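## Task

Move the yellow sponge onto the coffee table in the neighbouring room. The sponge must rest there on its own at the end, not propped or held by the robot. The robot must not fall over or finish leaning, or the attempt fails.

## Robot and tools

Robot: a Hello Robot Stretch 3 with one arm. It has a two-wheeled base (0.33 m long, 0.34 m wide), a lift carriage on a vertical mast, and a telescoping arm that reaches out to the robot's RIGHT side, ending in a wrist with yaw, pitch and roll plus a two-finger gripper. The base only drives straight or spins in place; it cannot slide sideways, so to shift the gripper forward or back you drive the base. Spins pivot about the point midway between the drive wheels, 0.05 m behind the front edge. With the arm pulled in and the wrist folded, a spin sweeps a 0.28 m radius; an unfolded wrist reaches past that. Objects may occasionally get nudged by something else in the scene.

Cameras: head_camera and nav_camera both move with head_pan_rad and head_tilt_rad; wrist_camera rides on the gripper. Every successful execute_actions result ends with one image per camera, always in the same order. An empty actions list just returns the current state and images.

Frames: the base frame sits on the floor between the drive wheels, x forward, y left, z up. hand_pose is reported in it, located where the closed fingertips meet. The odometry frame is the base frame as it was at scene start; heading is positive leftward, range -3.142 to 3.142.

execute_actions(actions): a list run in order. Each action is {"robot": ..., "steps": n, "until": ...}. steps is 1 to 450 control steps at 30 per second (default 1); {"steps": n} alone just waits. "robot" is one command, a queue (list of up to 8 commands, plus {"pause_s": s} entries, s at most 15, run one after another), or {"stop": true}, which brakes everything and clears the queue. A command may contain:
- "base": exactly one of {"translate_m": d} (relative straight drive in metres, positive forward, |d| at most 1) or {"rotate_rad": d} (relative spin in radians, positive counter-clockwise seen from above, |d| at most 3.2). Both are offsets from where the base is when that command begins.
- "joints": absolute targets by name; unnamed joints keep their old targets. lift_m 0 to 1.1 (arm height); arm_m 0 to 0.52 (extension); wrist_yaw_rad -1.345 to 4.42 (0 along the arm, positive toward the front, 3.0 folded over the base); wrist_pitch_rad -1.57 to 0.451 (0 level, negative tips fingers down); wrist_roll_rad -2.911 to 2.911; gripper_m -0.089 to 0.179 (bigger is wider; actual fingertip gap is about 0.007 smaller near closed and 0.025 smaller wide open, zero under 0.007); head_pan_rad -3.953 to 1.73 (0 forward, positive left, -1.57 faces along the arm); head_tilt_rad -1.53 to 0.419 (negative looks down).
- "contact_limits": {"arm_m": e}, effort percent 1 to 100 at which the arm motion halts; lower is gentler, too low halts immediately. Lasts until the next arm_m command.
Motions start together and keep going across later actions and while you think. A new command overrides at once and discards the remainder of an older queue. If any value is invalid or out of range the whole call is rejected and nothing new runs.

"until" ends an action early. {"robot": {"status": "ended"}} waits until nothing reads moving and no queue runs; use it with steps 450 as the standard wait. Other fields compare like {"lift_m": [">", 0.3]} or {"base_status": ["!=", "moving"]}; {"any": {"status": "ended"}} fires when any one motion or queue finishes.

zoom_image(camera, region): camera is head_camera, nav_camera or wrist_camera; region is [x0, y0, x1, y1] pixels in that camera's last image, origin top-left, up to 504 by 504.

Its result reports success and gives the next task. Let all motion settle first, since anything still moving is braked afterwards.

Result lines: base_status shows progress like (translate_m +0.12 of +0.30). joint_status words: moving, done (within tolerance), off_target (resting short and maybe still pushing), contact_stop (pushed against something and went slack), time_out, stopped, not_commanded, torque_fault (wrist servo shut off ~10 s after overload; joint limp, commands refused). measured_speeds, motor_effort (percent, bracket is peak; positive pushes toward higher values), refusals, queue, queue_left, on_its_own (goal changed by robot, slack or off joints, lean warnings from base_tilt), lidar_m (12 distances in 30° sectors, 1st ahead, 4th left, 7th behind, 10th right, plane 0.17 m up, sees table legs not tops), wrist_depth_mm and head_depth_mm (7x7 median depths; head image is sideways). Odometry counts wheel turns, so slipping looks like travel.

Speed: base is fast (0.30 m/s, 1.9 rad/s) only with lift_m under 0.30, arm_m under 0.03 and wrist_yaw_rad over 2.54; otherwise 0.10 m/s and 0.63 rad/s.

Gripping: close to a gripper_m below the object's width; to let go open at least 0.02 past the touch value. Status done does not confirm a grasp; check images. Over-squeezing triggers a stall guard that weakens the grip.

Cautions: fold or unfold the wrist only with lift_m between 0.32 and 0.95, wrist_pitch_rad -0.4, roll near 0; once folded the lift may drop to 0.25. With yaw below -0.4, keep pitch at -0.5 or lower. Pushing against something rigid with the gripper above about 0.45 m can tip the robot; a repeat push after contact_stop is worse. Never drive while gripping or pressing on something fixed. If the base catches furniture, reverse the last move in small steps; if tilted, free the gripper and lower lift_m to about 0.2. Avoid drops, slams, hard collisions and knocking things off.

Each tool is called after ">>>" as name([rows], argument=value, ...), one row to a line, values as JSON.

## Session

>>> execute_actions(actions=[])

Scene clock: 0.00 s.
robot.base_odometry: x=+0.000 y=+0.000 heading=+0.000 (m, m, rad; robot's odometry frame)
robot.turned_by_wheels: +0.000 (rad since the last result)
robot.turned_by_imu: +0.000 (rad since the last result)
robot.base_tilt: forward=-2.2 right=-1.4 (deg)
robot.lidar_m: 0.94 1.26 2.85 2.36 1.68 1.60 1.21 0.94 0.90 0.92 0.95 0.91
robot.head_depth_mm: 831 838 837 839 841 841 841 / 883 881 884 883 885 885 890 / 935 935 938 938 939 942 945 / 993 992 992 996 1000 1004 1000 / 1058 1061 1061 1064 1066 1066 1070 / 1137 1138 1139 1143 1140 1139 1144 / 1225 1223 1225 1222 1231 1229 1234
robot.base_status: not_commanded
robot.joint_positions: lift_m=+0.482 arm_m=+0.002 wrist_yaw_rad=+3.095 wrist_pitch_rad=-0.425 wrist_roll_rad=-0.015 gripper_m=+0.037 head_pan_rad=+0.003 head_tilt_rad=-0.014
robot.joint_goals: lift_m=+0.482 arm_m=+0.002 wrist_yaw_rad=+3.095 wrist_pitch_rad=-0.425 wrist_roll_rad=-0.015 gripper_m=+0.037 head_pan_rad=+0.003 head_tilt_rad=-0.014
robot.joint_status: lift_m=not_commanded arm_m=not_commanded wrist_yaw_rad=not_commanded wrist_pitch_rad=not_commanded wrist_roll_rad=not_commanded gripper_m=not_commanded head_pan_rad=not_commanded head_tilt_rad=not_commanded
robot.measured_speeds: translate_m=+0.000 rotate_rad=+0.000 lift_m=+0.000 arm_m=+0.000 wrist_yaw_rad=+0.000 wrist_pitch_rad=+0.000 wrist_roll_rad=+0.000 head_pan_rad=+0.000 head_tilt_rad=+0.000
robot: refusals=0 queue=idle queue_left=0
robot.motor_effort: left_wheel=+0 right_wheel=+0 lift_m=+21 arm_m=+0 wrist_yaw_rad=+0 wrist_pitch_rad=+7 wrist_roll_rad=+0 gripper_m=-1 head_pan_rad=+0 head_tilt_rad=+1 (%)
robot.hand_pose: x=-0.0108 y=+0.0764 z=+0.4932 quat_wxyz=(+0.165, +0.689, +0.134, +0.693) (m; robot's base frame)
robot.wrist_depth_mm: - - - - - - - / - - - - - - - / - - - - - - - / - 996 - - - - - / 832 851 - 878 876 894 920 / 711 742 - 715 734 754 762 / 643 645 632 635 661 664 665
pictures: head_camera (sideways: a quarter turn clockwise sets it upright), nav_camera (sideways: a quarter turn counterclockwise sets it upright), wrist_camera
Images, in order (width x height): head_camera 896x504, nav_camera 672x504, wrist_camera 644x364.

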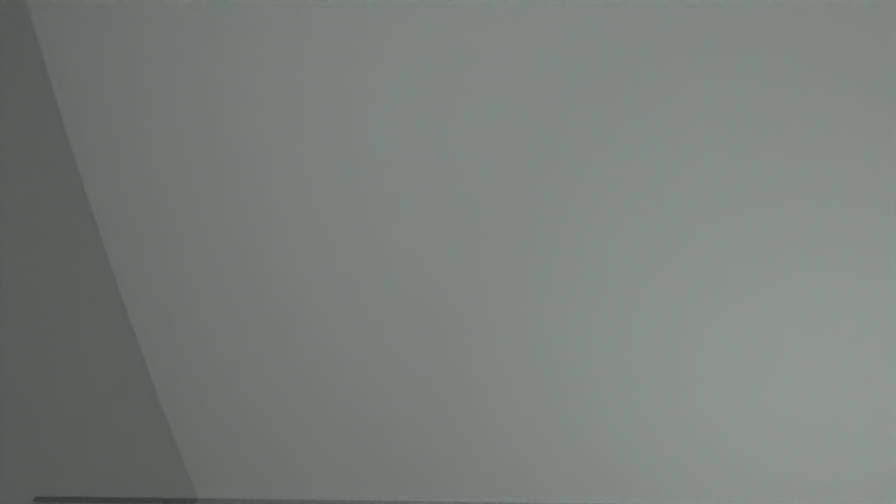

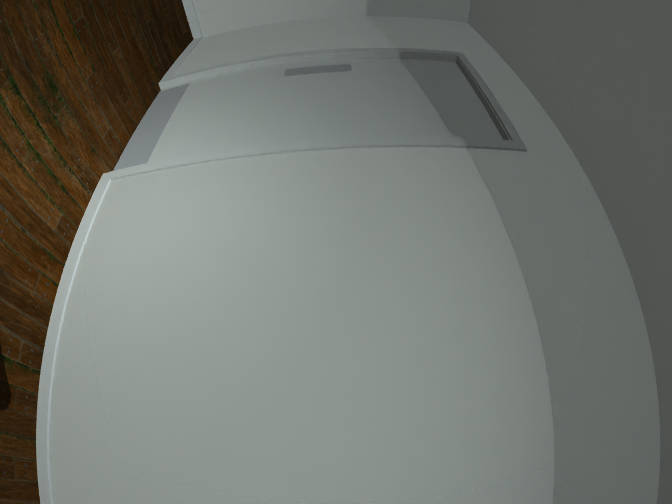

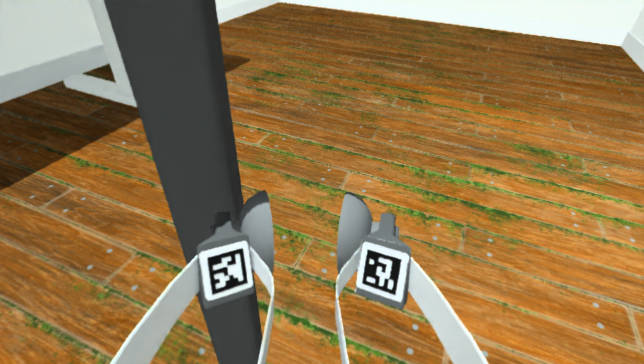

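>>> execute_actions([
  {"robot":{"joints":{"head_pan_rad":1.7,"head_tilt_rad":-0.6}},"steps":450,"until":{"robot":{"status":"ended"}}},
])

>>> execute_actions([
  {"robot":{"joints":{"head_pan_rad":-3.4}},"steps":450,"until":{"robot":{"status":"ended"}}},
])

Scene clock: 6.17 s.
robot.base_odometry: x=+0.000 y=+0.000 heading=+0.000 (m, m, rad; robot's odometry frame)
robot.turned_by_wheels: +0.000 (rad since the last result)
robot.turned_by_imu: +0.000 (rad since the last result)
robot.base_tilt: forward=-2.3 right=-1.4 (deg)
robot.lidar_m: 0.94 1.25 2.86 2.35 1.68 1.60 1.21 0.94 0.89 0.92 0.96 0.91
robot.head_depth_mm: 2469 2749 2914 2328 1786 1446 1209 / 2616 2837 3080 2318 1772 1443 1223 / 2618 2965 3135 2290 1791 1442 1218 / 2290 2533 2816 2282 1767 1444 1219 / 2039 2210 2309 2310 1759 1444 1216 / 1820 1984 1451 1702 1744 1481 - / 1641 1796 1538 - - - -
robot.base_status: not_commanded
robot.joint_positions: lift_m=+0.482 arm_m=+0.002 wrist_yaw_rad=+3.095 wrist_pitch_rad=-0.425 wrist_roll_rad=-0.015 gripper_m=+0.037 head_pan_rad=+1.693 head_tilt_rad=-0.592
robot.joint_goals: lift_m=+0.482 arm_m=+0.002 wrist_yaw_rad=+3.095 wrist_pitch_rad=-0.425 wrist_roll_rad=-0.015 gripper_m=+0.037 head_pan_rad=+1.700 head_tilt_rad=-0.600
robot.joint_status: lift_m=not_commanded arm_m=not_commanded wrist_yaw_rad=not_commanded wrist_pitch_rad=not_commanded wrist_roll_rad=not_commanded gripper_m=not_commanded head_pan_rad=done head_tilt_rad=done
robot.measured_speeds: translate_m=+0.000 rotate_rad=+0.000 lift_m=+0.000 arm_m=+0.000 wrist_yaw_rad=+0.000 wrist_pitch_rad=+0.000 wrist_roll_rad=+0.000 head_pan_rad=+0.000 head_tilt_rad=+0.000
robot: refusals=0 queue=done queue_left=0
robot.motor_effort: left_wheel=+0(0) right_wheel=+0(0) lift_m=+21(20) arm_m=+0(0) wrist_yaw_rad=+0(0) wrist_pitch_rad=+7(7) wrist_roll_rad=+0(0) gripper_m=-1(1) head_pan_rad=+3(34) head_tilt_rad=-4(40) (%)
robot.hand_pose: x=-0.0108 y=+0.0764 z=+0.4932 quat_wxyz=(+0.165, +0.689, +0.134, +0.693) (m; robot's base frame)
robot.wrist_depth_mm: - - - - - - - / - - - - - - - / - - - - - - - / - 995 - - - - - / 817 836 - 856 871 869 889 / 717 715 - 742 740 763 758 / 622 634 636 638 654 663 672
pictures: head_camera (sideways: a quarter turn clockwise sets it upright), nav_camera (sideways: a quarter turn counterclockwise sets it upright), wrist_camera
Images, in order (width x height): head_camera 896x504, nav_camera 672x504, wrist_camera 644x364.

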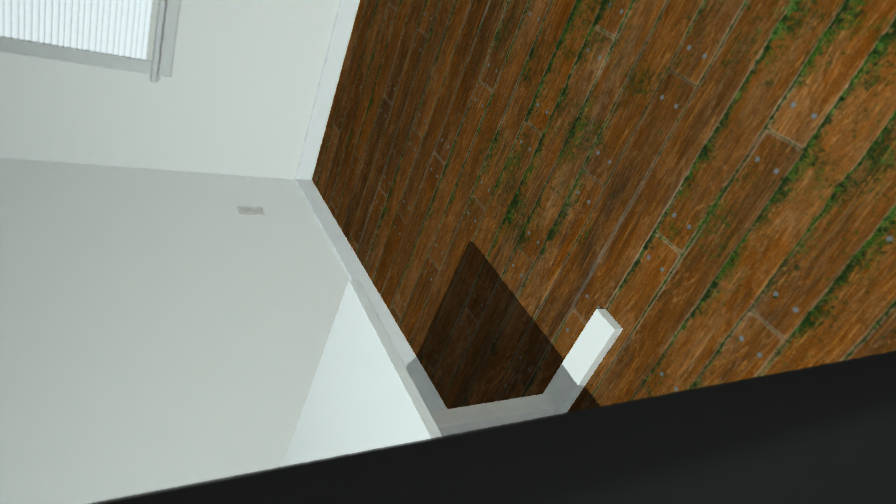

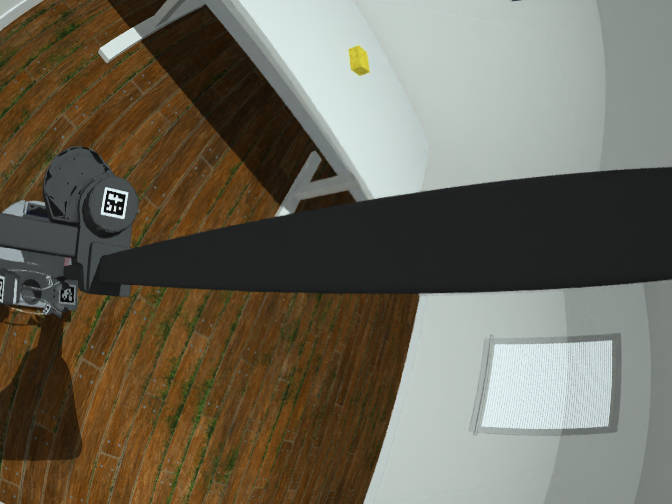

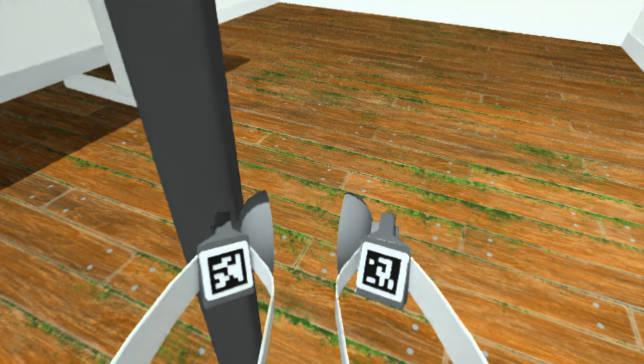

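Scene clock: 9.03 s.
robot.base_odometry: x=+0.000 y=+0.000 heading=+0.000 (m, m, rad; robot's odometry frame)
robot.turned_by_wheels: +0.000 (rad since the last result)
robot.turned_by_imu: +0.000 (rad since the last result)
robot.base_tilt: forward=-2.2 right=-1.4 (deg)
robot.lidar_m: 0.94 1.26 2.85 2.36 1.68 1.60 1.21 0.94 0.89 0.92 0.96 0.91
robot.head_depth_mm: 1286 1408 1453 1019 1771 1442 1221 / 1324 1455 1461 1060 1780 1445 1212 / 1361 1492 1445 1066 1779 1442 1222 / 1388 1547 1455 1115 1718 1432 1213 / 1429 1584 1541 1171 1777 1453 1216 / 1464 1623 1796 1889 1772 1442 1212 / 1422 1488 1576 1661 1659 1441 1213
robot.base_status: not_commanded
robot.joint_positions: lift_m=+0.482 arm_m=+0.002 wrist_yaw_rad=+3.095 wrist_pitch_rad=-0.425 wrist_roll_rad=-0.015 gripper_m=+0.037 head_pan_rad=-3.393 head_tilt_rad=-0.593
robot.joint_goals: lift_m=+0.482 arm_m=+0.002 wrist_yaw_rad=+3.095 wrist_pitch_rad=-0.425 wrist_roll_rad=-0.015 gripper_m=+0.037 head_pan_rad=-3.400 head_tilt_rad=-0.600
robot.joint_status: lift_m=not_commanded arm_m=not_commanded wrist_yaw_rad=not_commanded wrist_pitch_rad=not_commanded wrist_roll_rad=not_commanded gripper_m=not_commanded head_pan_rad=done head_tilt_rad=done
robot.measured_speeds: translate_m=+0.000 rotate_rad=+0.000 lift_m=+0.000 arm_m=+0.000 wrist_yaw_rad=+0.000 wrist_pitch_rad=+0.000 wrist_roll_rad=+0.000 head_pan_rad=+0.000 head_tilt_rad=+0.000
robot: refusals=0 queue=done queue_left=0
robot.motor_effort: left_wheel=+1(0) right_wheel=+0(0) lift_m=+21(20) arm_m=-1(0) wrist_yaw_rad=+1(0) wrist_pitch_rad=+7(8) wrist_roll_rad=+0(0) gripper_m=-1(0) head_pan_rad=-3(35) head_tilt_rad=-4(5) (%)
robot.hand_pose: x=-0.0108 y=+0.0764 z=+0.4932 quat_wxyz=(+0.165, +0.689, +0.134, +0.693) (m; robot's base frame)
robot.wrist_depth_mm: - - - - - - - / - - - - - - - / - - - - - - - / 986 986 - - - - - / 828 864 - 868 859 872 924 / 722 721 - 723 759 749 746 / 625 622 632 657 656 672 659
pictures: head_camera (sideways: a quarter turn clockwise sets it upright), nav_camera (sideways: a quarter turn counterclockwise sets it upright), wrist_camera
Images, in order (width x height): head_camera 896x504, nav_camera 672x504, wrist_camera 644x364.

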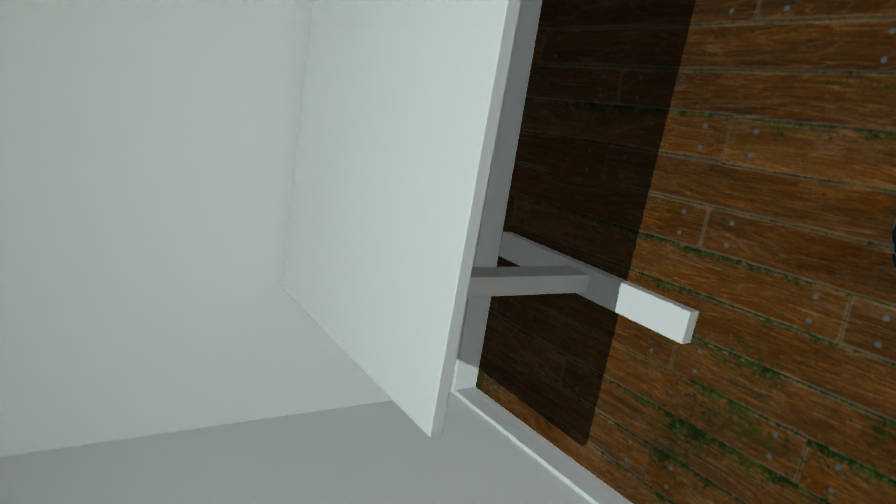

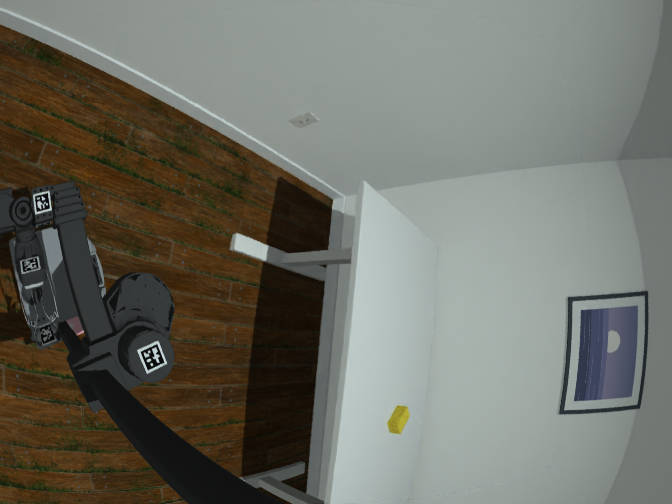

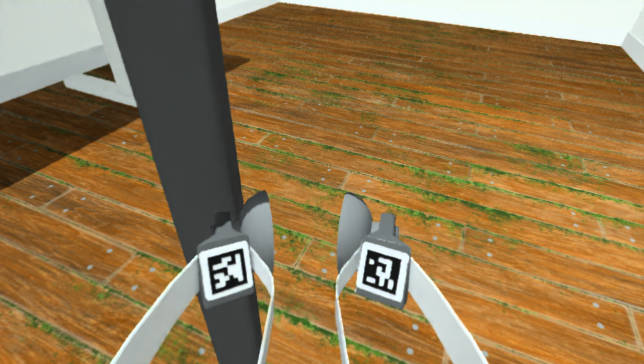

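>>> execute_actions([
  {"robot":{"base":{"rotate_rad":2.0},"joints":{"head_pan_rad":0.2,"head_tilt_rad":-0.5,"lift_m":0.28}},"steps":450,"until":{"robot":{"status":"ended"}}},
])

Scene clock: 18.03 s.
robot.base_odometry: x=+0.000 y=+0.000 heading=+2.000 (m, m, rad; robot's odometry frame)
robot.turned_by_wheels: +2.000 (rad since the last result)
robot.turned_by_imu: +2.011 (rad since the last result)
robot.base_tilt: forward=-2.2 right=-1.4 (deg)
robot.lidar_m: 1.40 1.60 1.21 0.97 0.89 0.90 0.99 0.91 0.92 1.15 2.37 2.66
robot.head_depth_mm: 1711 1905 2153 1396 1945 1541 1282 / 1627 1795 1964 1315 1952 1552 1274 / 1544 1693 1785 1249 1820 1544 1273 / 1477 1620 1717 1176 1945 1547 1278 / 1417 1535 1630 1179 1883 1544 1274 / 1360 1458 1592 1167 1792 1545 1271 / 1298 1399 1507 1179 1743 1535 1275
robot.base_status: done (rotate_rad +1.9999 of +2.0000)
robot.joint_positions: lift_m=+0.280 arm_m=+0.002 wrist_yaw_rad=+3.095 wrist_pitch_rad=-0.427 wrist_roll_rad=-0.015 gripper_m=+0.037 head_pan_rad=+0.193 head_tilt_rad=-0.507
robot.joint_goals: lift_m=+0.280 arm_m=+0.002 wrist_yaw_rad=+3.095 wrist_pitch_rad=-0.427 wrist_roll_rad=-0.015 gripper_m=+0.037 head_pan_rad=+0.200 head_tilt_rad=-0.500
robot.joint_status: lift_m=done arm_m=not_commanded wrist_yaw_rad=not_commanded wrist_pitch_rad=not_commanded wrist_roll_rad=not_commanded gripper_m=not_commanded head_pan_rad=done head_tilt_rad=done
robot.measured_speeds: translate_m=+0.000 rotate_rad=+0.000 lift_m=+0.000 arm_m=+0.000 wrist_yaw_rad=+0.000 wrist_pitch_rad=+0.000 wrist_roll_rad=+0.000 head_pan_rad=+0.000 head_tilt_rad=+0.000
robot: refusals=0 queue=done queue_left=0
robot.motor_effort: left_wheel=-2(10) right_wheel=+4(13) lift_m=+15(21) arm_m=-1(1) wrist_yaw_rad=+0(0) wrist_pitch_rad=+8(8) wrist_roll_rad=+0(0) gripper_m=-1(1) head_pan_rad=+3(33) head_tilt_rad=+3(20) (%)
robot.hand_pose: x=-0.0108 y=+0.0762 z=+0.2910 quat_wxyz=(+0.165, +0.689, +0.135, +0.693) (m; robot's base frame)
robot.wrist_depth_mm: 719 - - - - - - / 764 846 - - - - - / 781 829 874 877 905 905 909 / 652 674 688 699 689 717 721 / 551 563 - 573 581 587 605 / 481 504 - - 509 504 505 / - - - - 436 444 444
pictures: head_camera (sideways: a quarter turn clockwise sets it upright), nav_camera (sideways: a quarter turn counterclockwise sets it upright), wrist_camera
Images, in order (width x height): head_camera 896x504, nav_camera 672x504, wrist_camera 644x364.

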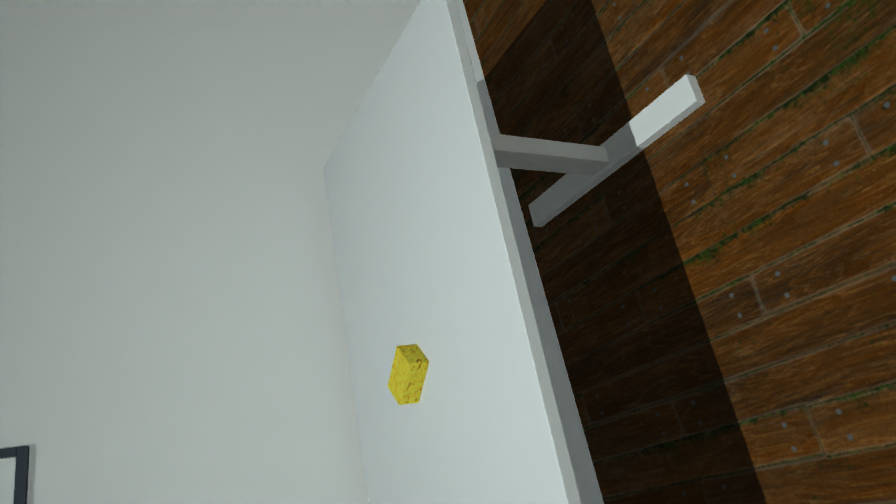

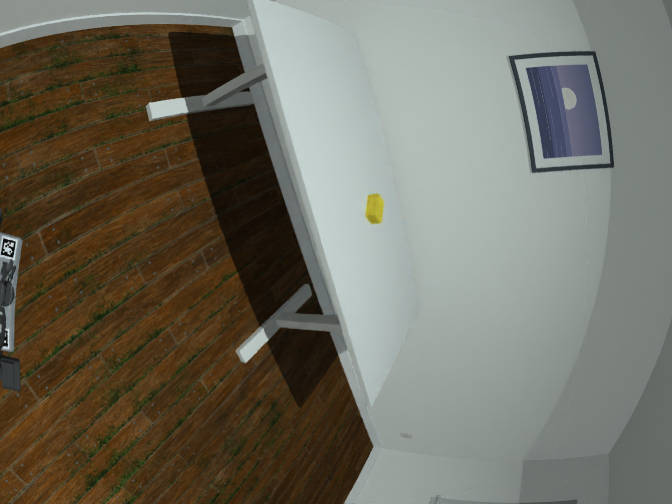

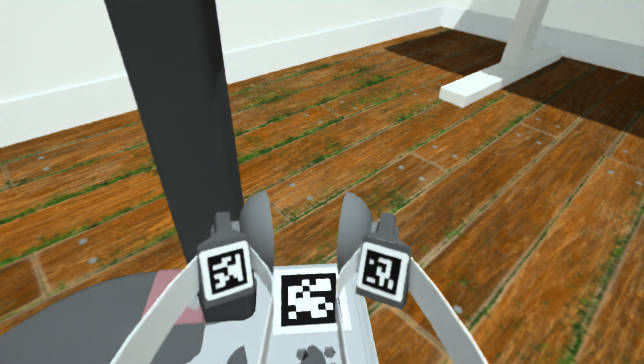

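>>> execute_actions([
  {"robot":[{"base":{"translate_m":0.6}},{"base":{"rotate_rad":2.44},"joints":{"head_pan_rad":-1.6,"head_tilt_rad":-0.75}},{"joints":{"lift_m":0.93,"wrist_pitch_rad":-0.4}},{"joints":{"wrist_yaw_rad":0,"gripper_m":0.17}}],"steps":450,"until":{"robot":{"status":"ended"}}},
  {"steps":300,"until":{"robot":{"status":"ended"}}},
])

Scene clock: 41.50 s.
robot.base_odometry: x=-0.250 y=+0.546 heading=-1.843 (m, m, rad; robot's odometry frame)
robot.turned_by_wheels: +2.440 (rad since the last result)
robot.turned_by_imu: +2.451 (rad since the last result)
robot.base_tilt: forward=-2.1 right=-1.4 (deg)
robot.lidar_m: 1.26 1.41 1.38 1.38 1.55 2.50 2.49 0.80 0.85 1.13 1.00 1.27
robot.head_depth_mm: 912 1030 1066 862 - - - / 935 1052 1072 848 - - - / 943 1077 1066 836 - - - / 971 1106 1069 862 - 1258 1124 / 993 1129 1069 850 666 1259 1142 / 1010 1159 1068 832 682 1297 1142 / 1032 1188 1071 832 682 1313 1143
robot.base_status: done (rotate_rad +2.4399 of +2.4400)
robot.joint_positions: lift_m=+0.930 arm_m=+0.002 wrist_yaw_rad=+0.002 wrist_pitch_rad=-0.420 wrist_roll_rad=-0.015 gripper_m=+0.170 head_pan_rad=-1.593 head_tilt_rad=-0.741
robot.joint_goals: lift_m=+0.930 arm_m=+0.002 wrist_yaw_rad=+0.000 wrist_pitch_rad=-0.400 wrist_roll_rad=-0.015 gripper_m=+0.170 head_pan_rad=-1.600 head_tilt_rad=-0.750
robot.joint_status: lift_m=done arm_m=not_commanded wrist_yaw_rad=done wrist_pitch_rad=done wrist_roll_rad=not_commanded gripper_m=done head_pan_rad=done head_tilt_rad=done
robot.measured_speeds: translate_m=+0.000 rotate_rad=+0.000 lift_m=+0.000 arm_m=+0.000 wrist_yaw_rad=+0.000 wrist_pitch_rad=+0.000 wrist_roll_rad=+0.000 head_pan_rad=+0.000 head_tilt_rad=+0.000
robot: refusals=0 queue=done queue_left=0
robot.motor_effort: left_wheel=-2(11) right_wheel=+3(14) lift_m=+25(27) arm_m=-1(1) wrist_yaw_rad=-2(3) wrist_pitch_rad=+10(10) wrist_roll_rad=+0(0) gripper_m=+0(92) head_pan_rad=-3(34) head_tilt_rad=-5(27) (%)
robot.hand_pose: x=-0.0211 y=-0.3711 z=+0.9420 quat_wxyz=(+0.697, +0.149, -0.686, -0.146) (m; robot's base frame)
robot.wrist_depth_mm: 986 945 911 862 828 789 763 / 900 910 938 915 906 892 814 / 678 702 719 713 733 750 747 / 547 561 568 543 581 586 588 / 471 463 474 481 483 489 504 / - 400 407 410 411 419 427 / 348 351 356 356 362 364 366
pictures: head_camera (sideways: a quarter turn clockwise sets it upright), nav_camera (sideways: a quarter turn counterclockwise sets it upright), wrist_camera
Images, in order (width x height): head_camera 896x504, nav_camera 672x504, wrist_camera 644x364.

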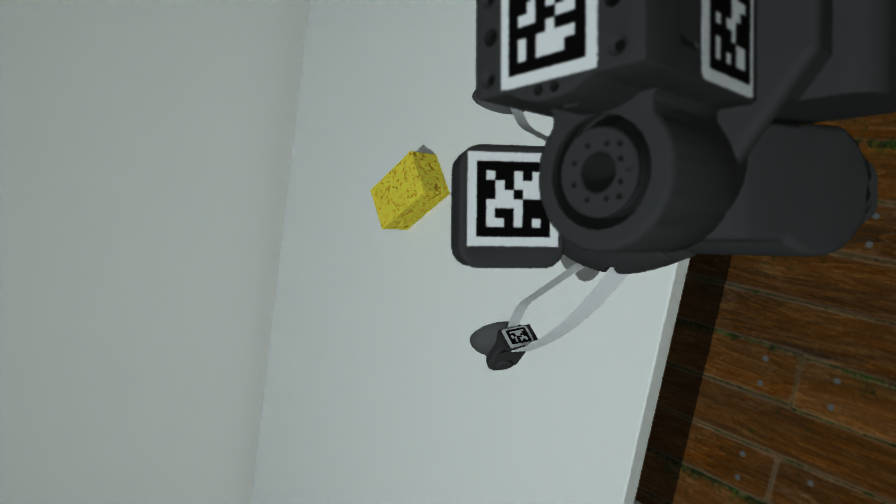

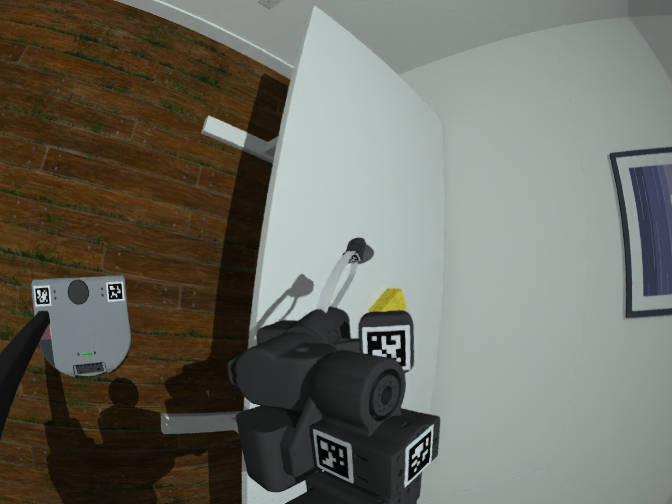

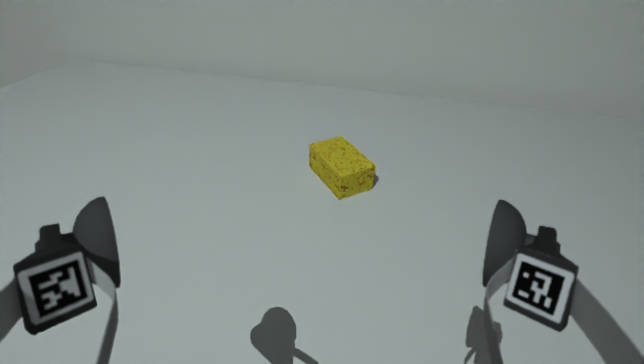

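>>> execute_actions([
  {"robot":{"base":{"translate_m":-0.15},"joints":{"wrist_yaw_rad":0.5,"arm_m":0.33,"lift_m":0.84}},"steps":450,"until":{"robot":{"status":"ended"}}},
])

Scene clock: 50.17 s.
robot.base_odometry: x=-0.209 y=+0.690 heading=-1.843 (m, m, rad; robot's odometry frame)
robot.turned_by_wheels: +0.000 (rad since the last result)
robot.turned_by_imu: -0.001 (rad since the last result)
robot.base_tilt: forward=-2.3 right=-1.4 (deg)
robot.lidar_m: 1.40 1.57 1.42 1.41 1.63 2.35 2.34 1.32 0.70 1.10 1.09 1.41
robot.head_depth_mm: 889 1003 1073 - - - 1149 / 909 1025 - 834 682 580 1146 / 926 1048 - 810 683 594 1149 / 946 1070 1175 809 686 606 1143 / 963 1103 1069 810 681 619 1141 / 989 1129 1065 832 681 1234 1142 / 1005 1160 1067 832 682 1259 1145
robot.base_status: done (translate_m -0.1500 of -0.1500)
robot.joint_positions: lift_m=+0.840 arm_m=+0.330 wrist_yaw_rad=+0.499 wrist_pitch_rad=-0.419 wrist_roll_rad=-0.015 gripper_m=+0.170 head_pan_rad=-1.593 head_tilt_rad=-0.741
robot.joint_goals: lift_m=+0.840 arm_m=+0.330 wrist_yaw_rad=+0.500 wrist_pitch_rad=-0.400 wrist_roll_rad=-0.015 gripper_m=+0.170 head_pan_rad=-1.600 head_tilt_rad=-0.750
robot.joint_status: lift_m=done arm_m=done wrist_yaw_rad=done wrist_pitch_rad=done wrist_roll_rad=not_commanded gripper_m=done head_pan_rad=done head_tilt_rad=done
robot.measured_speeds: translate_m=+0.000 rotate_rad=+0.000 lift_m=+0.000 arm_m=+0.000 wrist_yaw_rad=+0.000 wrist_pitch_rad=+0.000 wrist_roll_rad=+0.000 head_pan_rad=+0.000 head_tilt_rad=+0.000
robot: refusals=0 queue=done queue_left=0
robot.motor_effort: left_wheel=-2(8) right_wheel=+4(5) lift_m=+15(25) arm_m=+6(9) wrist_yaw_rad=+1(4) wrist_pitch_rad=+9(9) wrist_roll_rad=+0(0) gripper_m=-1(0) head_pan_rad=-3(3) head_tilt_rad=-5(5) (%)
robot.hand_pose: x=+0.0859 y=-0.6715 z=+0.8528 quat_wxyz=(+0.711, +0.313, -0.628, +0.030) (m; robot's base frame)
robot.wrist_depth_mm: - - 847 663 552 472 420 / 654 668 681 683 601 508 438 / 504 501 517 525 541 533 468 / 402 407 418 417 435 435 438 / 348 347 346 351 353 375 364 / - 294 298 254 296 306 310 / 250 258 261 220 253 268 269
pictures: head_camera (sideways: a quarter turn clockwise sets it upright), nav_camera (sideways: a quarter turn counterclockwise sets it upright), wrist_camera
Images, in order (width x height): head_camera 896x504, nav_camera 672x504, wrist_camera 644x364.

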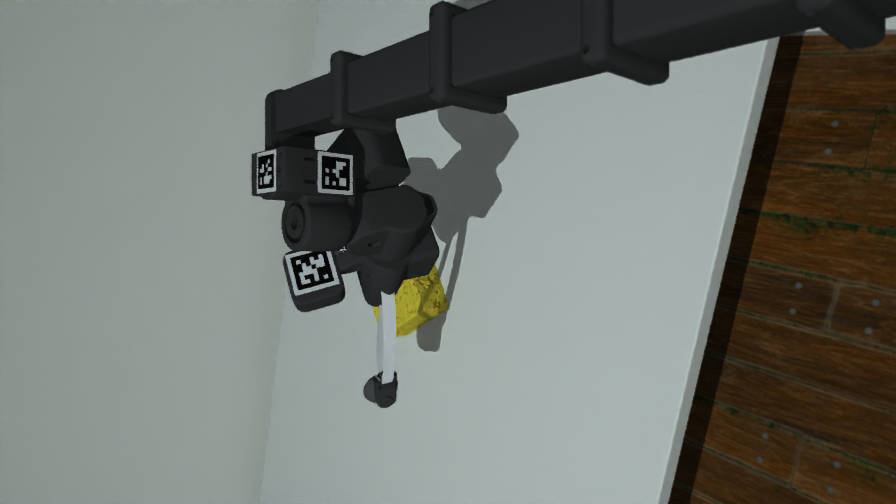

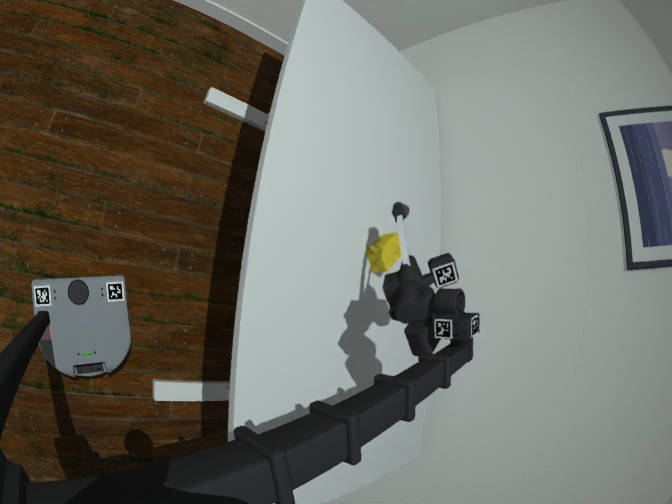

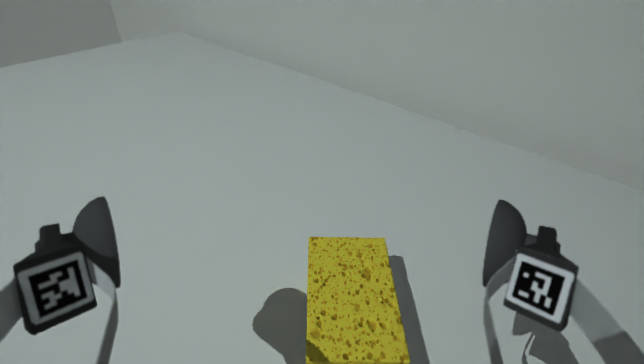

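>>> execute_actions([
  {"robot":{"base":{"translate_m":-0.025},"joints":{"arm_m":0.345,"lift_m":0.76}},"steps":450,"until":{"robot":{"status":"ended"}}},
])

Scene clock: 57.33 s.
robot.base_odometry: x=-0.203 y=+0.714 heading=-1.843 (m, m, rad; robot's odometry frame)
robot.turned_by_wheels: +0.000 (rad since the last result)
robot.turned_by_imu: -0.001 (rad since the last result)
robot.base_tilt: forward=-2.2 right=-1.5 (deg)
robot.lidar_m: 1.43 1.60 1.43 1.42 1.63 2.33 2.32 1.32 0.68 1.09 1.10 1.43
robot.head_depth_mm: 888 1000 1068 834 693 - - / 901 1023 1081 - 668 580 1148 / 924 1043 1118 784 684 591 1141 / 938 1063 1111 761 683 606 1143 / 964 1085 1072 810 680 619 1141 / 978 1119 1064 833 683 1233 1141 / 998 1144 1067 831 684 1263 1142
robot.base_status: done (translate_m -0.0250 of -0.0250)
robot.joint_positions: lift_m=+0.760 arm_m=+0.345 wrist_yaw_rad=+0.499 wrist_pitch_rad=-0.419 wrist_roll_rad=-0.015 gripper_m=+0.170 head_pan_rad=-1.593 head_tilt_rad=-0.741
robot.joint_goals: lift_m=+0.760 arm_m=+0.345 wrist_yaw_rad=+0.500 wrist_pitch_rad=-0.400 wrist_roll_rad=-0.015 gripper_m=+0.170 head_pan_rad=-1.600 head_tilt_rad=-0.750
robot.joint_status: lift_m=done arm_m=done wrist_yaw_rad=done wrist_pitch_rad=done wrist_roll_rad=not_commanded gripper_m=done head_pan_rad=done head_tilt_rad=done
robot.measured_speeds: translate_m=+0.000 rotate_rad=+0.000 lift_m=+0.000 arm_m=+0.000 wrist_yaw_rad=+0.000 wrist_pitch_rad=+0.000 wrist_roll_rad=+0.000 head_pan_rad=+0.000 head_tilt_rad=+0.000
robot: refusals=0 queue=done queue_left=0
robot.motor_effort: left_wheel=-2(7) right_wheel=+3(7) lift_m=+15(16) arm_m=+6(3) wrist_yaw_rad=+1(1) wrist_pitch_rad=+9(8) wrist_roll_rad=+0(0) gripper_m=-1(1) head_pan_rad=-2(2) head_tilt_rad=-4(5) (%)
robot.hand_pose: x=+0.0859 y=-0.6865 z=+0.7728 quat_wxyz=(+0.711, +0.313, -0.628, +0.030) (m; robot's base frame)
robot.wrist_depth_mm: 638 662 681 613 539 461 403 / 440 454 454 476 480 469 423 / 340 343 350 358 366 370 374 / 272 278 280 210 291 292 298 / 240 233 227 176 240 252 247 / - 200 196 160 205 207 212 / 173 176 177 175 181 182 183
pictures: head_camera (sideways: a quarter turn clockwise sets it upright), nav_camera (sideways: a quarter turn counterclockwise sets it upright), wrist_camera
Images, in order (width x height): head_camera 896x504, nav_camera 672x504, wrist_camera 644x364.

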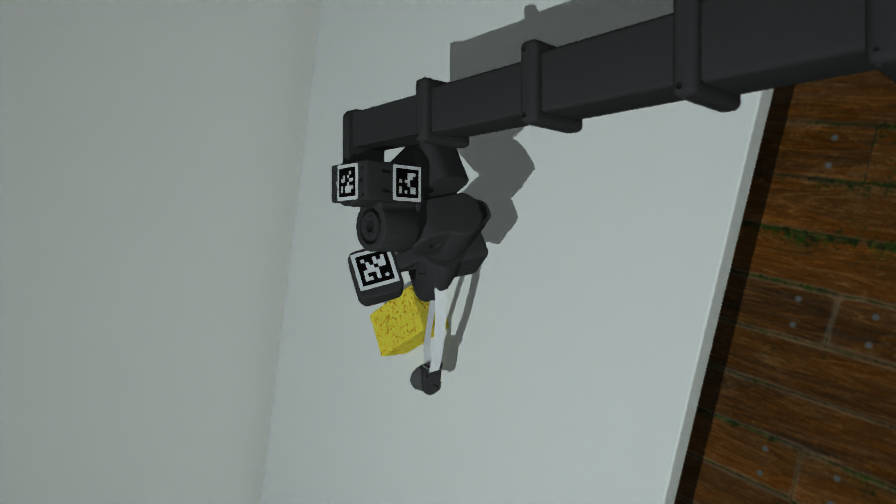

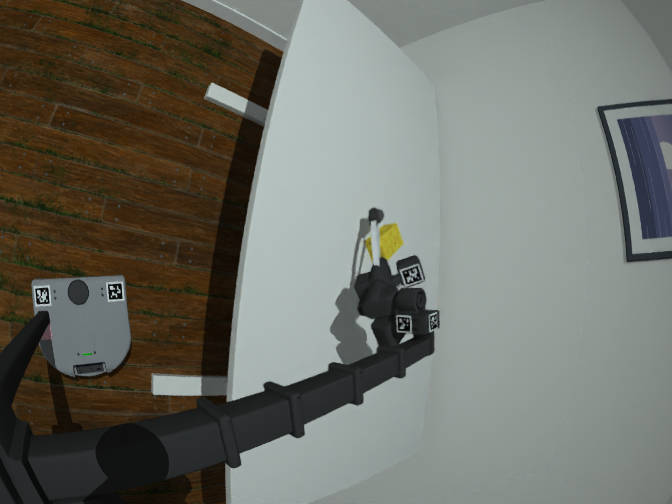

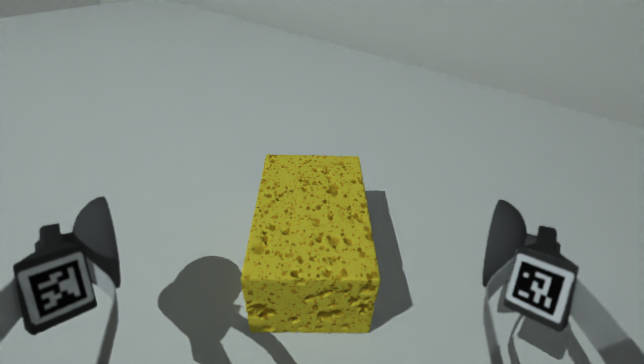

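>>> execute_actions([
  {"robot":[{"base":{"translate_m":0.006},"joints":{"arm_m":0.365,"lift_m":0.745}},{"joints":{"gripper_m":0.02}},{"joints":{"lift_m":0.85}}],"steps":450,"until":{"robot":{"status":"ended"}}},
])

Scene clock: 67.47 s.
robot.base_odometry: x=-0.204 y=+0.708 heading=-1.843 (m, m, rad; robot's odometry frame)
robot.turned_by_wheels: +0.000 (rad since the last result)
robot.turned_by_imu: -0.001 (rad since the last result)
robot.base_tilt: forward=-2.2 right=-1.4 (deg)
robot.lidar_m: 1.42 1.59 1.42 1.42 1.63 2.33 2.32 1.31 0.69 1.09 1.10 1.42
robot.head_depth_mm: 885 1003 1067 - - 569 1125 / 904 1011 - 823 685 579 1144 / 919 1032 - 832 686 592 1140 / 942 1070 - 836 683 604 1147 / 961 1093 1112 836 683 618 1143 / 980 1117 1066 834 684 1242 1144 / 1005 1148 1065 834 684 1251 1147
robot.base_status: done (translate_m +0.0060 of +0.0060)
robot.joint_positions: lift_m=+0.850 arm_m=+0.365 wrist_yaw_rad=+0.499 wrist_pitch_rad=-0.419 wrist_roll_rad=-0.015 gripper_m=+0.021 head_pan_rad=-1.593 head_tilt_rad=-0.741
robot.joint_goals: lift_m=+0.850 arm_m=+0.365 wrist_yaw_rad=+0.500 wrist_pitch_rad=-0.400 wrist_roll_rad=-0.015 gripper_m=+0.020 head_pan_rad=-1.600 head_tilt_rad=-0.750
robot.joint_status: lift_m=done arm_m=done wrist_yaw_rad=done wrist_pitch_rad=done wrist_roll_rad=not_commanded gripper_m=done head_pan_rad=done head_tilt_rad=done
robot.measured_speeds: translate_m=+0.000 rotate_rad=+0.000 lift_m=+0.000 arm_m=+0.000 wrist_yaw_rad=+0.000 wrist_pitch_rad=+0.000 wrist_roll_rad=+0.000 head_pan_rad=+0.000 head_tilt_rad=+0.000
robot: refusals=0 queue=done queue_left=0
robot.motor_effort: left_wheel=-2(4) right_wheel=+3(10) lift_m=+26(27) arm_m=+7(4) wrist_yaw_rad=+1(1) wrist_pitch_rad=+9(9) wrist_roll_rad=+0(0) gripper_m=-17(98) head_pan_rad=-3(3) head_tilt_rad=-5(6) (%)
robot.hand_pose: x=+0.0859 y=-0.7065 z=+0.8621 quat_wxyz=(+0.711, +0.313, -0.628, +0.030) (m; robot's base frame)
robot.wrist_depth_mm: - - 765 611 519 447 388 / 684 689 712 666 552 470 410 / 520 524 520 544 546 506 437 / 417 427 413 184 441 443 452 / 352 355 153 154 384 373 381 / 304 304 132 132 219 320 323 / 266 267 150 139 279 277 283
pictures: head_camera (sideways: a quarter turn clockwise sets it upright), nav_camera (sideways: a quarter turn counterclockwise sets it upright), wrist_camera
Images, in order (width x height): head_camera 896x504, nav_camera 672x504, wrist_camera 644x364.

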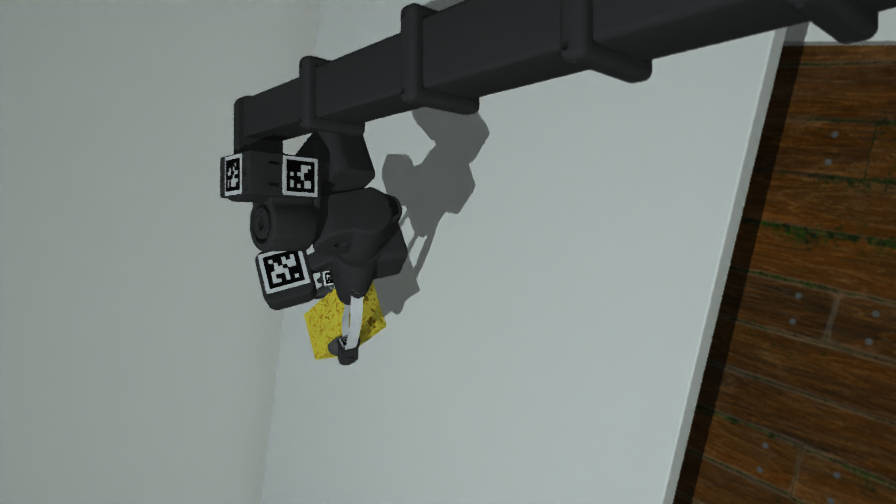

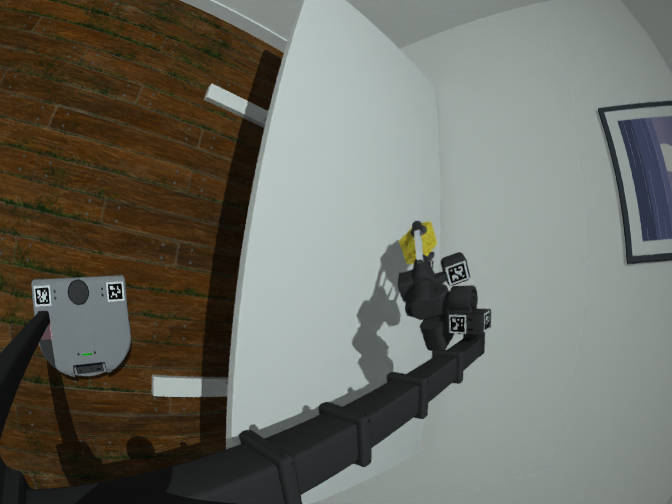

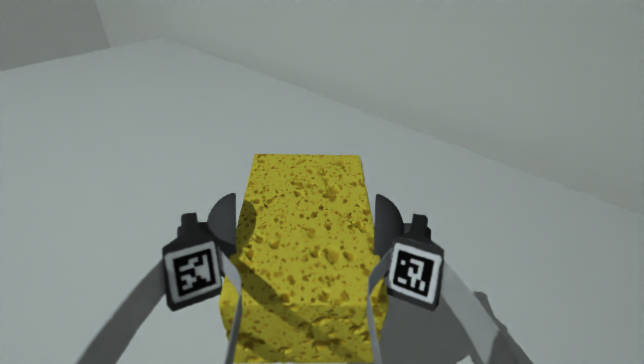

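>>> execute_actions([
  {"robot":[{"joints":{"arm_m":0,"wrist_yaw_rad":3.0,"head_pan_rad":0,"head_tilt_rad":-0.6}},{"joints":{"lift_m":0.29},"base":{"rotate_rad":-2.0}},{"base":{"rotate_rad":-2.03}},{"base":{"translate_m":1}},{"base":{"translate_m":0.3}},{"base":{"rotate_rad":-0.92}}],"steps":450,"until":{"robot":{"status":"ended"}}},
  {"steps":450,"until":{"robot":{"status":"ended"}}},
])

Scene clock: 95.70 s.
robot.base_odometry: x=+0.988 y=+1.227 heading=-0.510 (m, m, rad; robot's odometry frame)
robot.turned_by_wheels: -4.950 (rad since the last result)
robot.turned_by_imu: -4.977 (rad since the last result)
robot.base_tilt: forward=-2.3 right=-1.4 (deg)
robot.lidar_m: 0.65 0.67 0.85 1.31 1.36 1.84 1.90 1.57 2.40 2.43 0.88 0.68
robot.head_depth_mm: 514 571 644 733 855 1015 1166 / 515 572 641 733 853 1022 1185 / 513 572 643 732 858 1026 1178 / 515 571 642 733 855 1026 1184 / 514 572 644 737 852 1025 1185 / 515 571 642 733 856 1032 1180 / 514 571 642 732 851 1024 1181
robot.base_status: done (rotate_rad -0.9199 of -0.9200)
robot.joint_positions: lift_m=+0.290 arm_m=+0.002 wrist_yaw_rad=+2.999 wrist_pitch_rad=-0.419 wrist_roll_rad=-0.015 gripper_m=+0.021 head_pan_rad=-0.007 head_tilt_rad=-0.605
robot.joint_goals: lift_m=+0.290 arm_m=+0.000 wrist_yaw_rad=+3.000 wrist_pitch_rad=-0.400 wrist_roll_rad=-0.015 gripper_m=+0.020 head_pan_rad=+0.000 head_tilt_rad=-0.600
robot.joint_status: lift_m=done arm_m=done wrist_yaw_rad=done wrist_pitch_rad=done wrist_roll_rad=not_commanded gripper_m=done head_pan_rad=done head_tilt_rad=done
robot.measured_speeds: translate_m=+0.000 rotate_rad=+0.000 lift_m=+0.000 arm_m=+0.000 wrist_yaw_rad=+0.000 wrist_pitch_rad=+0.000 wrist_roll_rad=+0.000 head_pan_rad=+0.000 head_tilt_rad=+0.000
robot: refusals=0 queue=done queue_left=0
robot.motor_effort: left_wheel=+3(12) right_wheel=-4(11) lift_m=+16(26) arm_m=-6(7) wrist_yaw_rad=+1(4) wrist_pitch_rad=+9(9) wrist_roll_rad=+0(0) gripper_m=-17(17) head_pan_rad=+3(35) head_tilt_rad=+2(18) (%)
robot.hand_pose: x=+0.0106 y=+0.0748 z=+0.3028 quat_wxyz=(+0.196, +0.695, +0.099, +0.685) (m; robot's base frame)
robot.wrist_depth_mm: - - - - - 836 639 / - - - - - 871 652 / 840 - 871 886 902 832 693 / 683 - 686 183 722 713 693 / 570 584 153 154 641 605 612 / 499 514 130 132 481 519 521 / - - 139 140 450 448 461
pictures: head_camera (sideways: a quarter turn clockwise sets it upright), nav_camera (sideways: a quarter turn counterclockwise sets it upright), wrist_camera
Images, in order (width x height): head_camera 896x504, nav_camera 672x504, wrist_camera 644x364.

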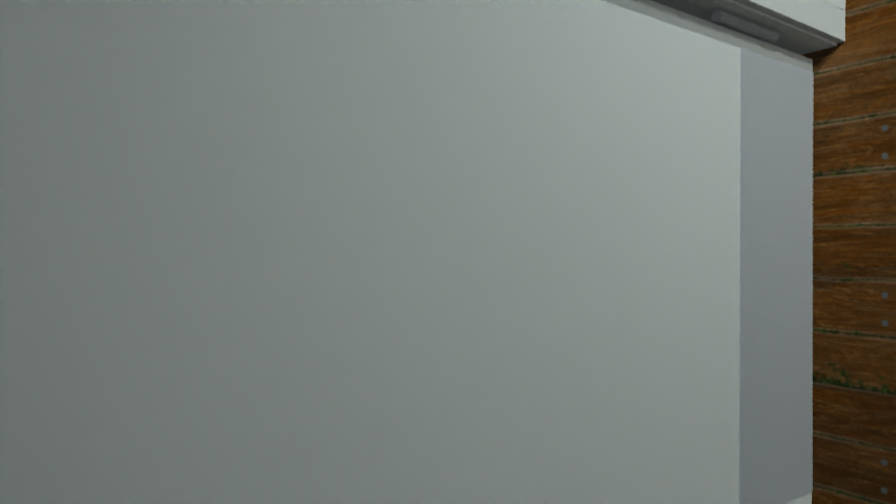

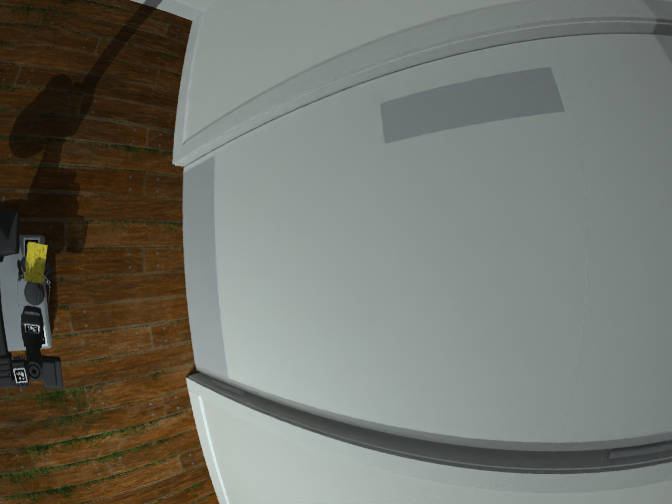

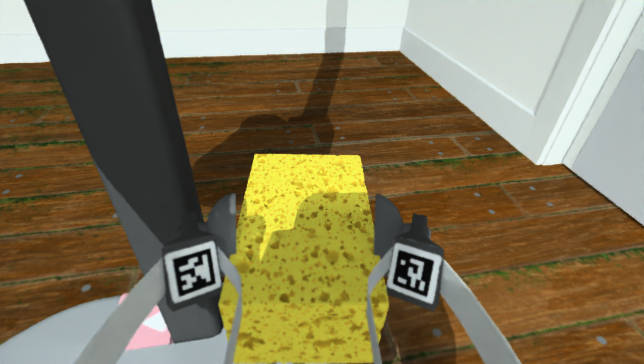

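>>> execute_actions([
  {"robot":[{"base":{"rotate_rad":0.5}},{"base":{"translate_m":0.46}},{"base":{"rotate_rad":-0.48}},{"base":{"translate_m":0.13},"joints":{"head_tilt_rad":-0.8}},{"joints":{"lift_m":0.31}},{"base":{"translate_m":0.55}}],"steps":450,"until":{"robot":{"status":"ended"}}},
  {"steps":200,"until":{"robot":{"status":"ended"}}},
])

Scene clock: 115.97 s.
robot.base_odometry: x=+2.048 y=+0.902 heading=-0.490 (m, m, rad; robot's odometry frame)
robot.turned_by_wheels: +0.020 (rad since the last result)
robot.turned_by_imu: +0.015 (rad since the last result)
robot.base_tilt: forward=-2.2 right=-1.4 (deg)
robot.lidar_m: 0.23 1.57 1.14 1.10 0.50 0.44 2.97 2.66 0.32 0.20 0.19 0.19
robot.head_depth_mm: - - - - - 300 355 / - - - - 303 357 449 / 1521 1737 1998 318 360 452 610 / 1514 1746 2029 1789 1500 1283 1104 / 1520 1735 2039 1791 1493 1286 1129 / 1525 1767 2021 1789 1489 1287 1135 / 1532 1742 2020 1790 1494 1283 1127
robot.base_status: done (translate_m +0.5500 of +0.5500)
robot.joint_positions: lift_m=+0.310 arm_m=+0.002 wrist_yaw_rad=+2.998 wrist_pitch_rad=-0.421 wrist_roll_rad=-0.015 gripper_m=+0.021 head_pan_rad=-0.004 head_tilt_rad=-0.794
robot.joint_goals: lift_m=+0.310 arm_m=+0.000 wrist_yaw_rad=+3.000 wrist_pitch_rad=-0.400 wrist_roll_rad=-0.015 gripper_m=+0.020 head_pan_rad=+0.000 head_tilt_rad=-0.800
robot.joint_status: lift_m=done arm_m=done wrist_yaw_rad=done wrist_pitch_rad=done wrist_roll_rad=not_commanded gripper_m=done head_pan_rad=done head_tilt_rad=done
robot.measured_speeds: translate_m=+0.000 rotate_rad=+0.000 lift_m=+0.000 arm_m=+0.000 wrist_yaw_rad=+0.000 wrist_pitch_rad=+0.000 wrist_roll_rad=+0.000 head_pan_rad=+0.000 head_tilt_rad=+0.000
robot: refusals=0 queue=done queue_left=0
robot.motor_effort: left_wheel=+1(22) right_wheel=+3(42) lift_m=+25(27) arm_m=-4(6) wrist_yaw_rad=+2(41) wrist_pitch_rad=+11(12) wrist_roll_rad=+0(0) gripper_m=-17(21) head_pan_rad=+1(3) head_tilt_rad=-4(21) (%)
robot.hand_pose: x=+0.0108 y=+0.0746 z=+0.3216 quat_wxyz=(+0.197, +0.695, +0.100, +0.684) (m; robot's base frame)
robot.wrist_depth_mm: - - - - - - - / 568 - - - - - - / 596 - 903 916 943 974 992 / 605 - 695 185 763 763 769 / 546 603 153 155 651 631 646 / 510 528 131 132 506 543 551 / 460 - 138 140 468 476 478
pictures: head_camera (sideways: a quarter turn clockwise sets it upright), nav_camera (sideways: a quarter turn counterclockwise sets it upright), wrist_camera
Images, in order (width x height): head_camera 896x504, nav_camera 672x504, wrist_camera 644x364.

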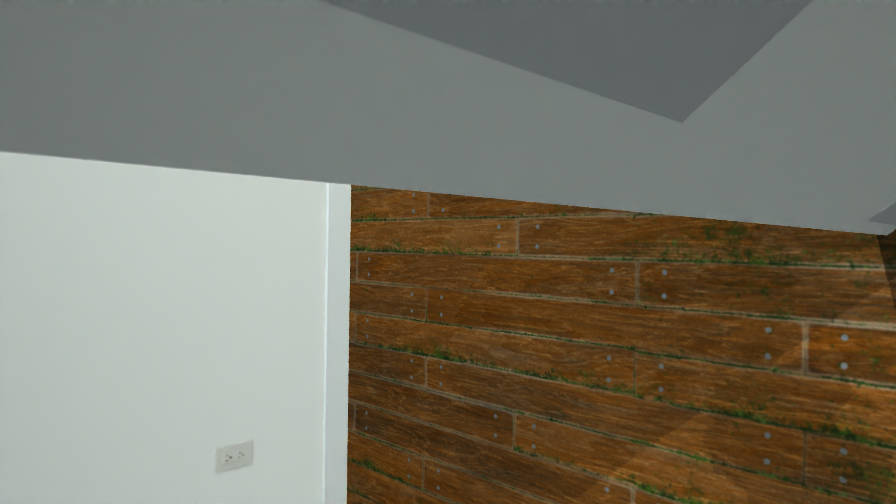

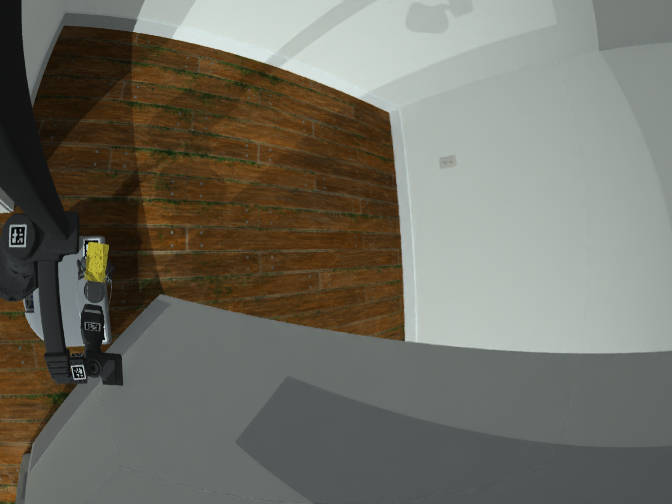

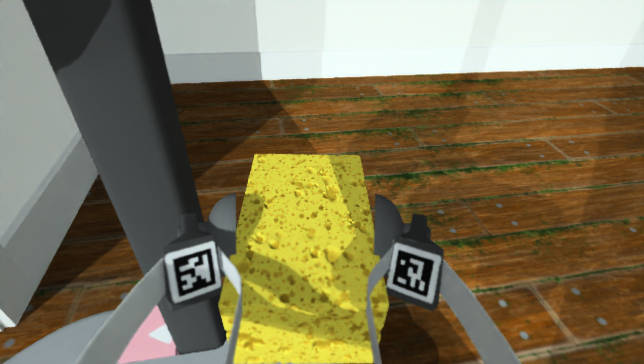

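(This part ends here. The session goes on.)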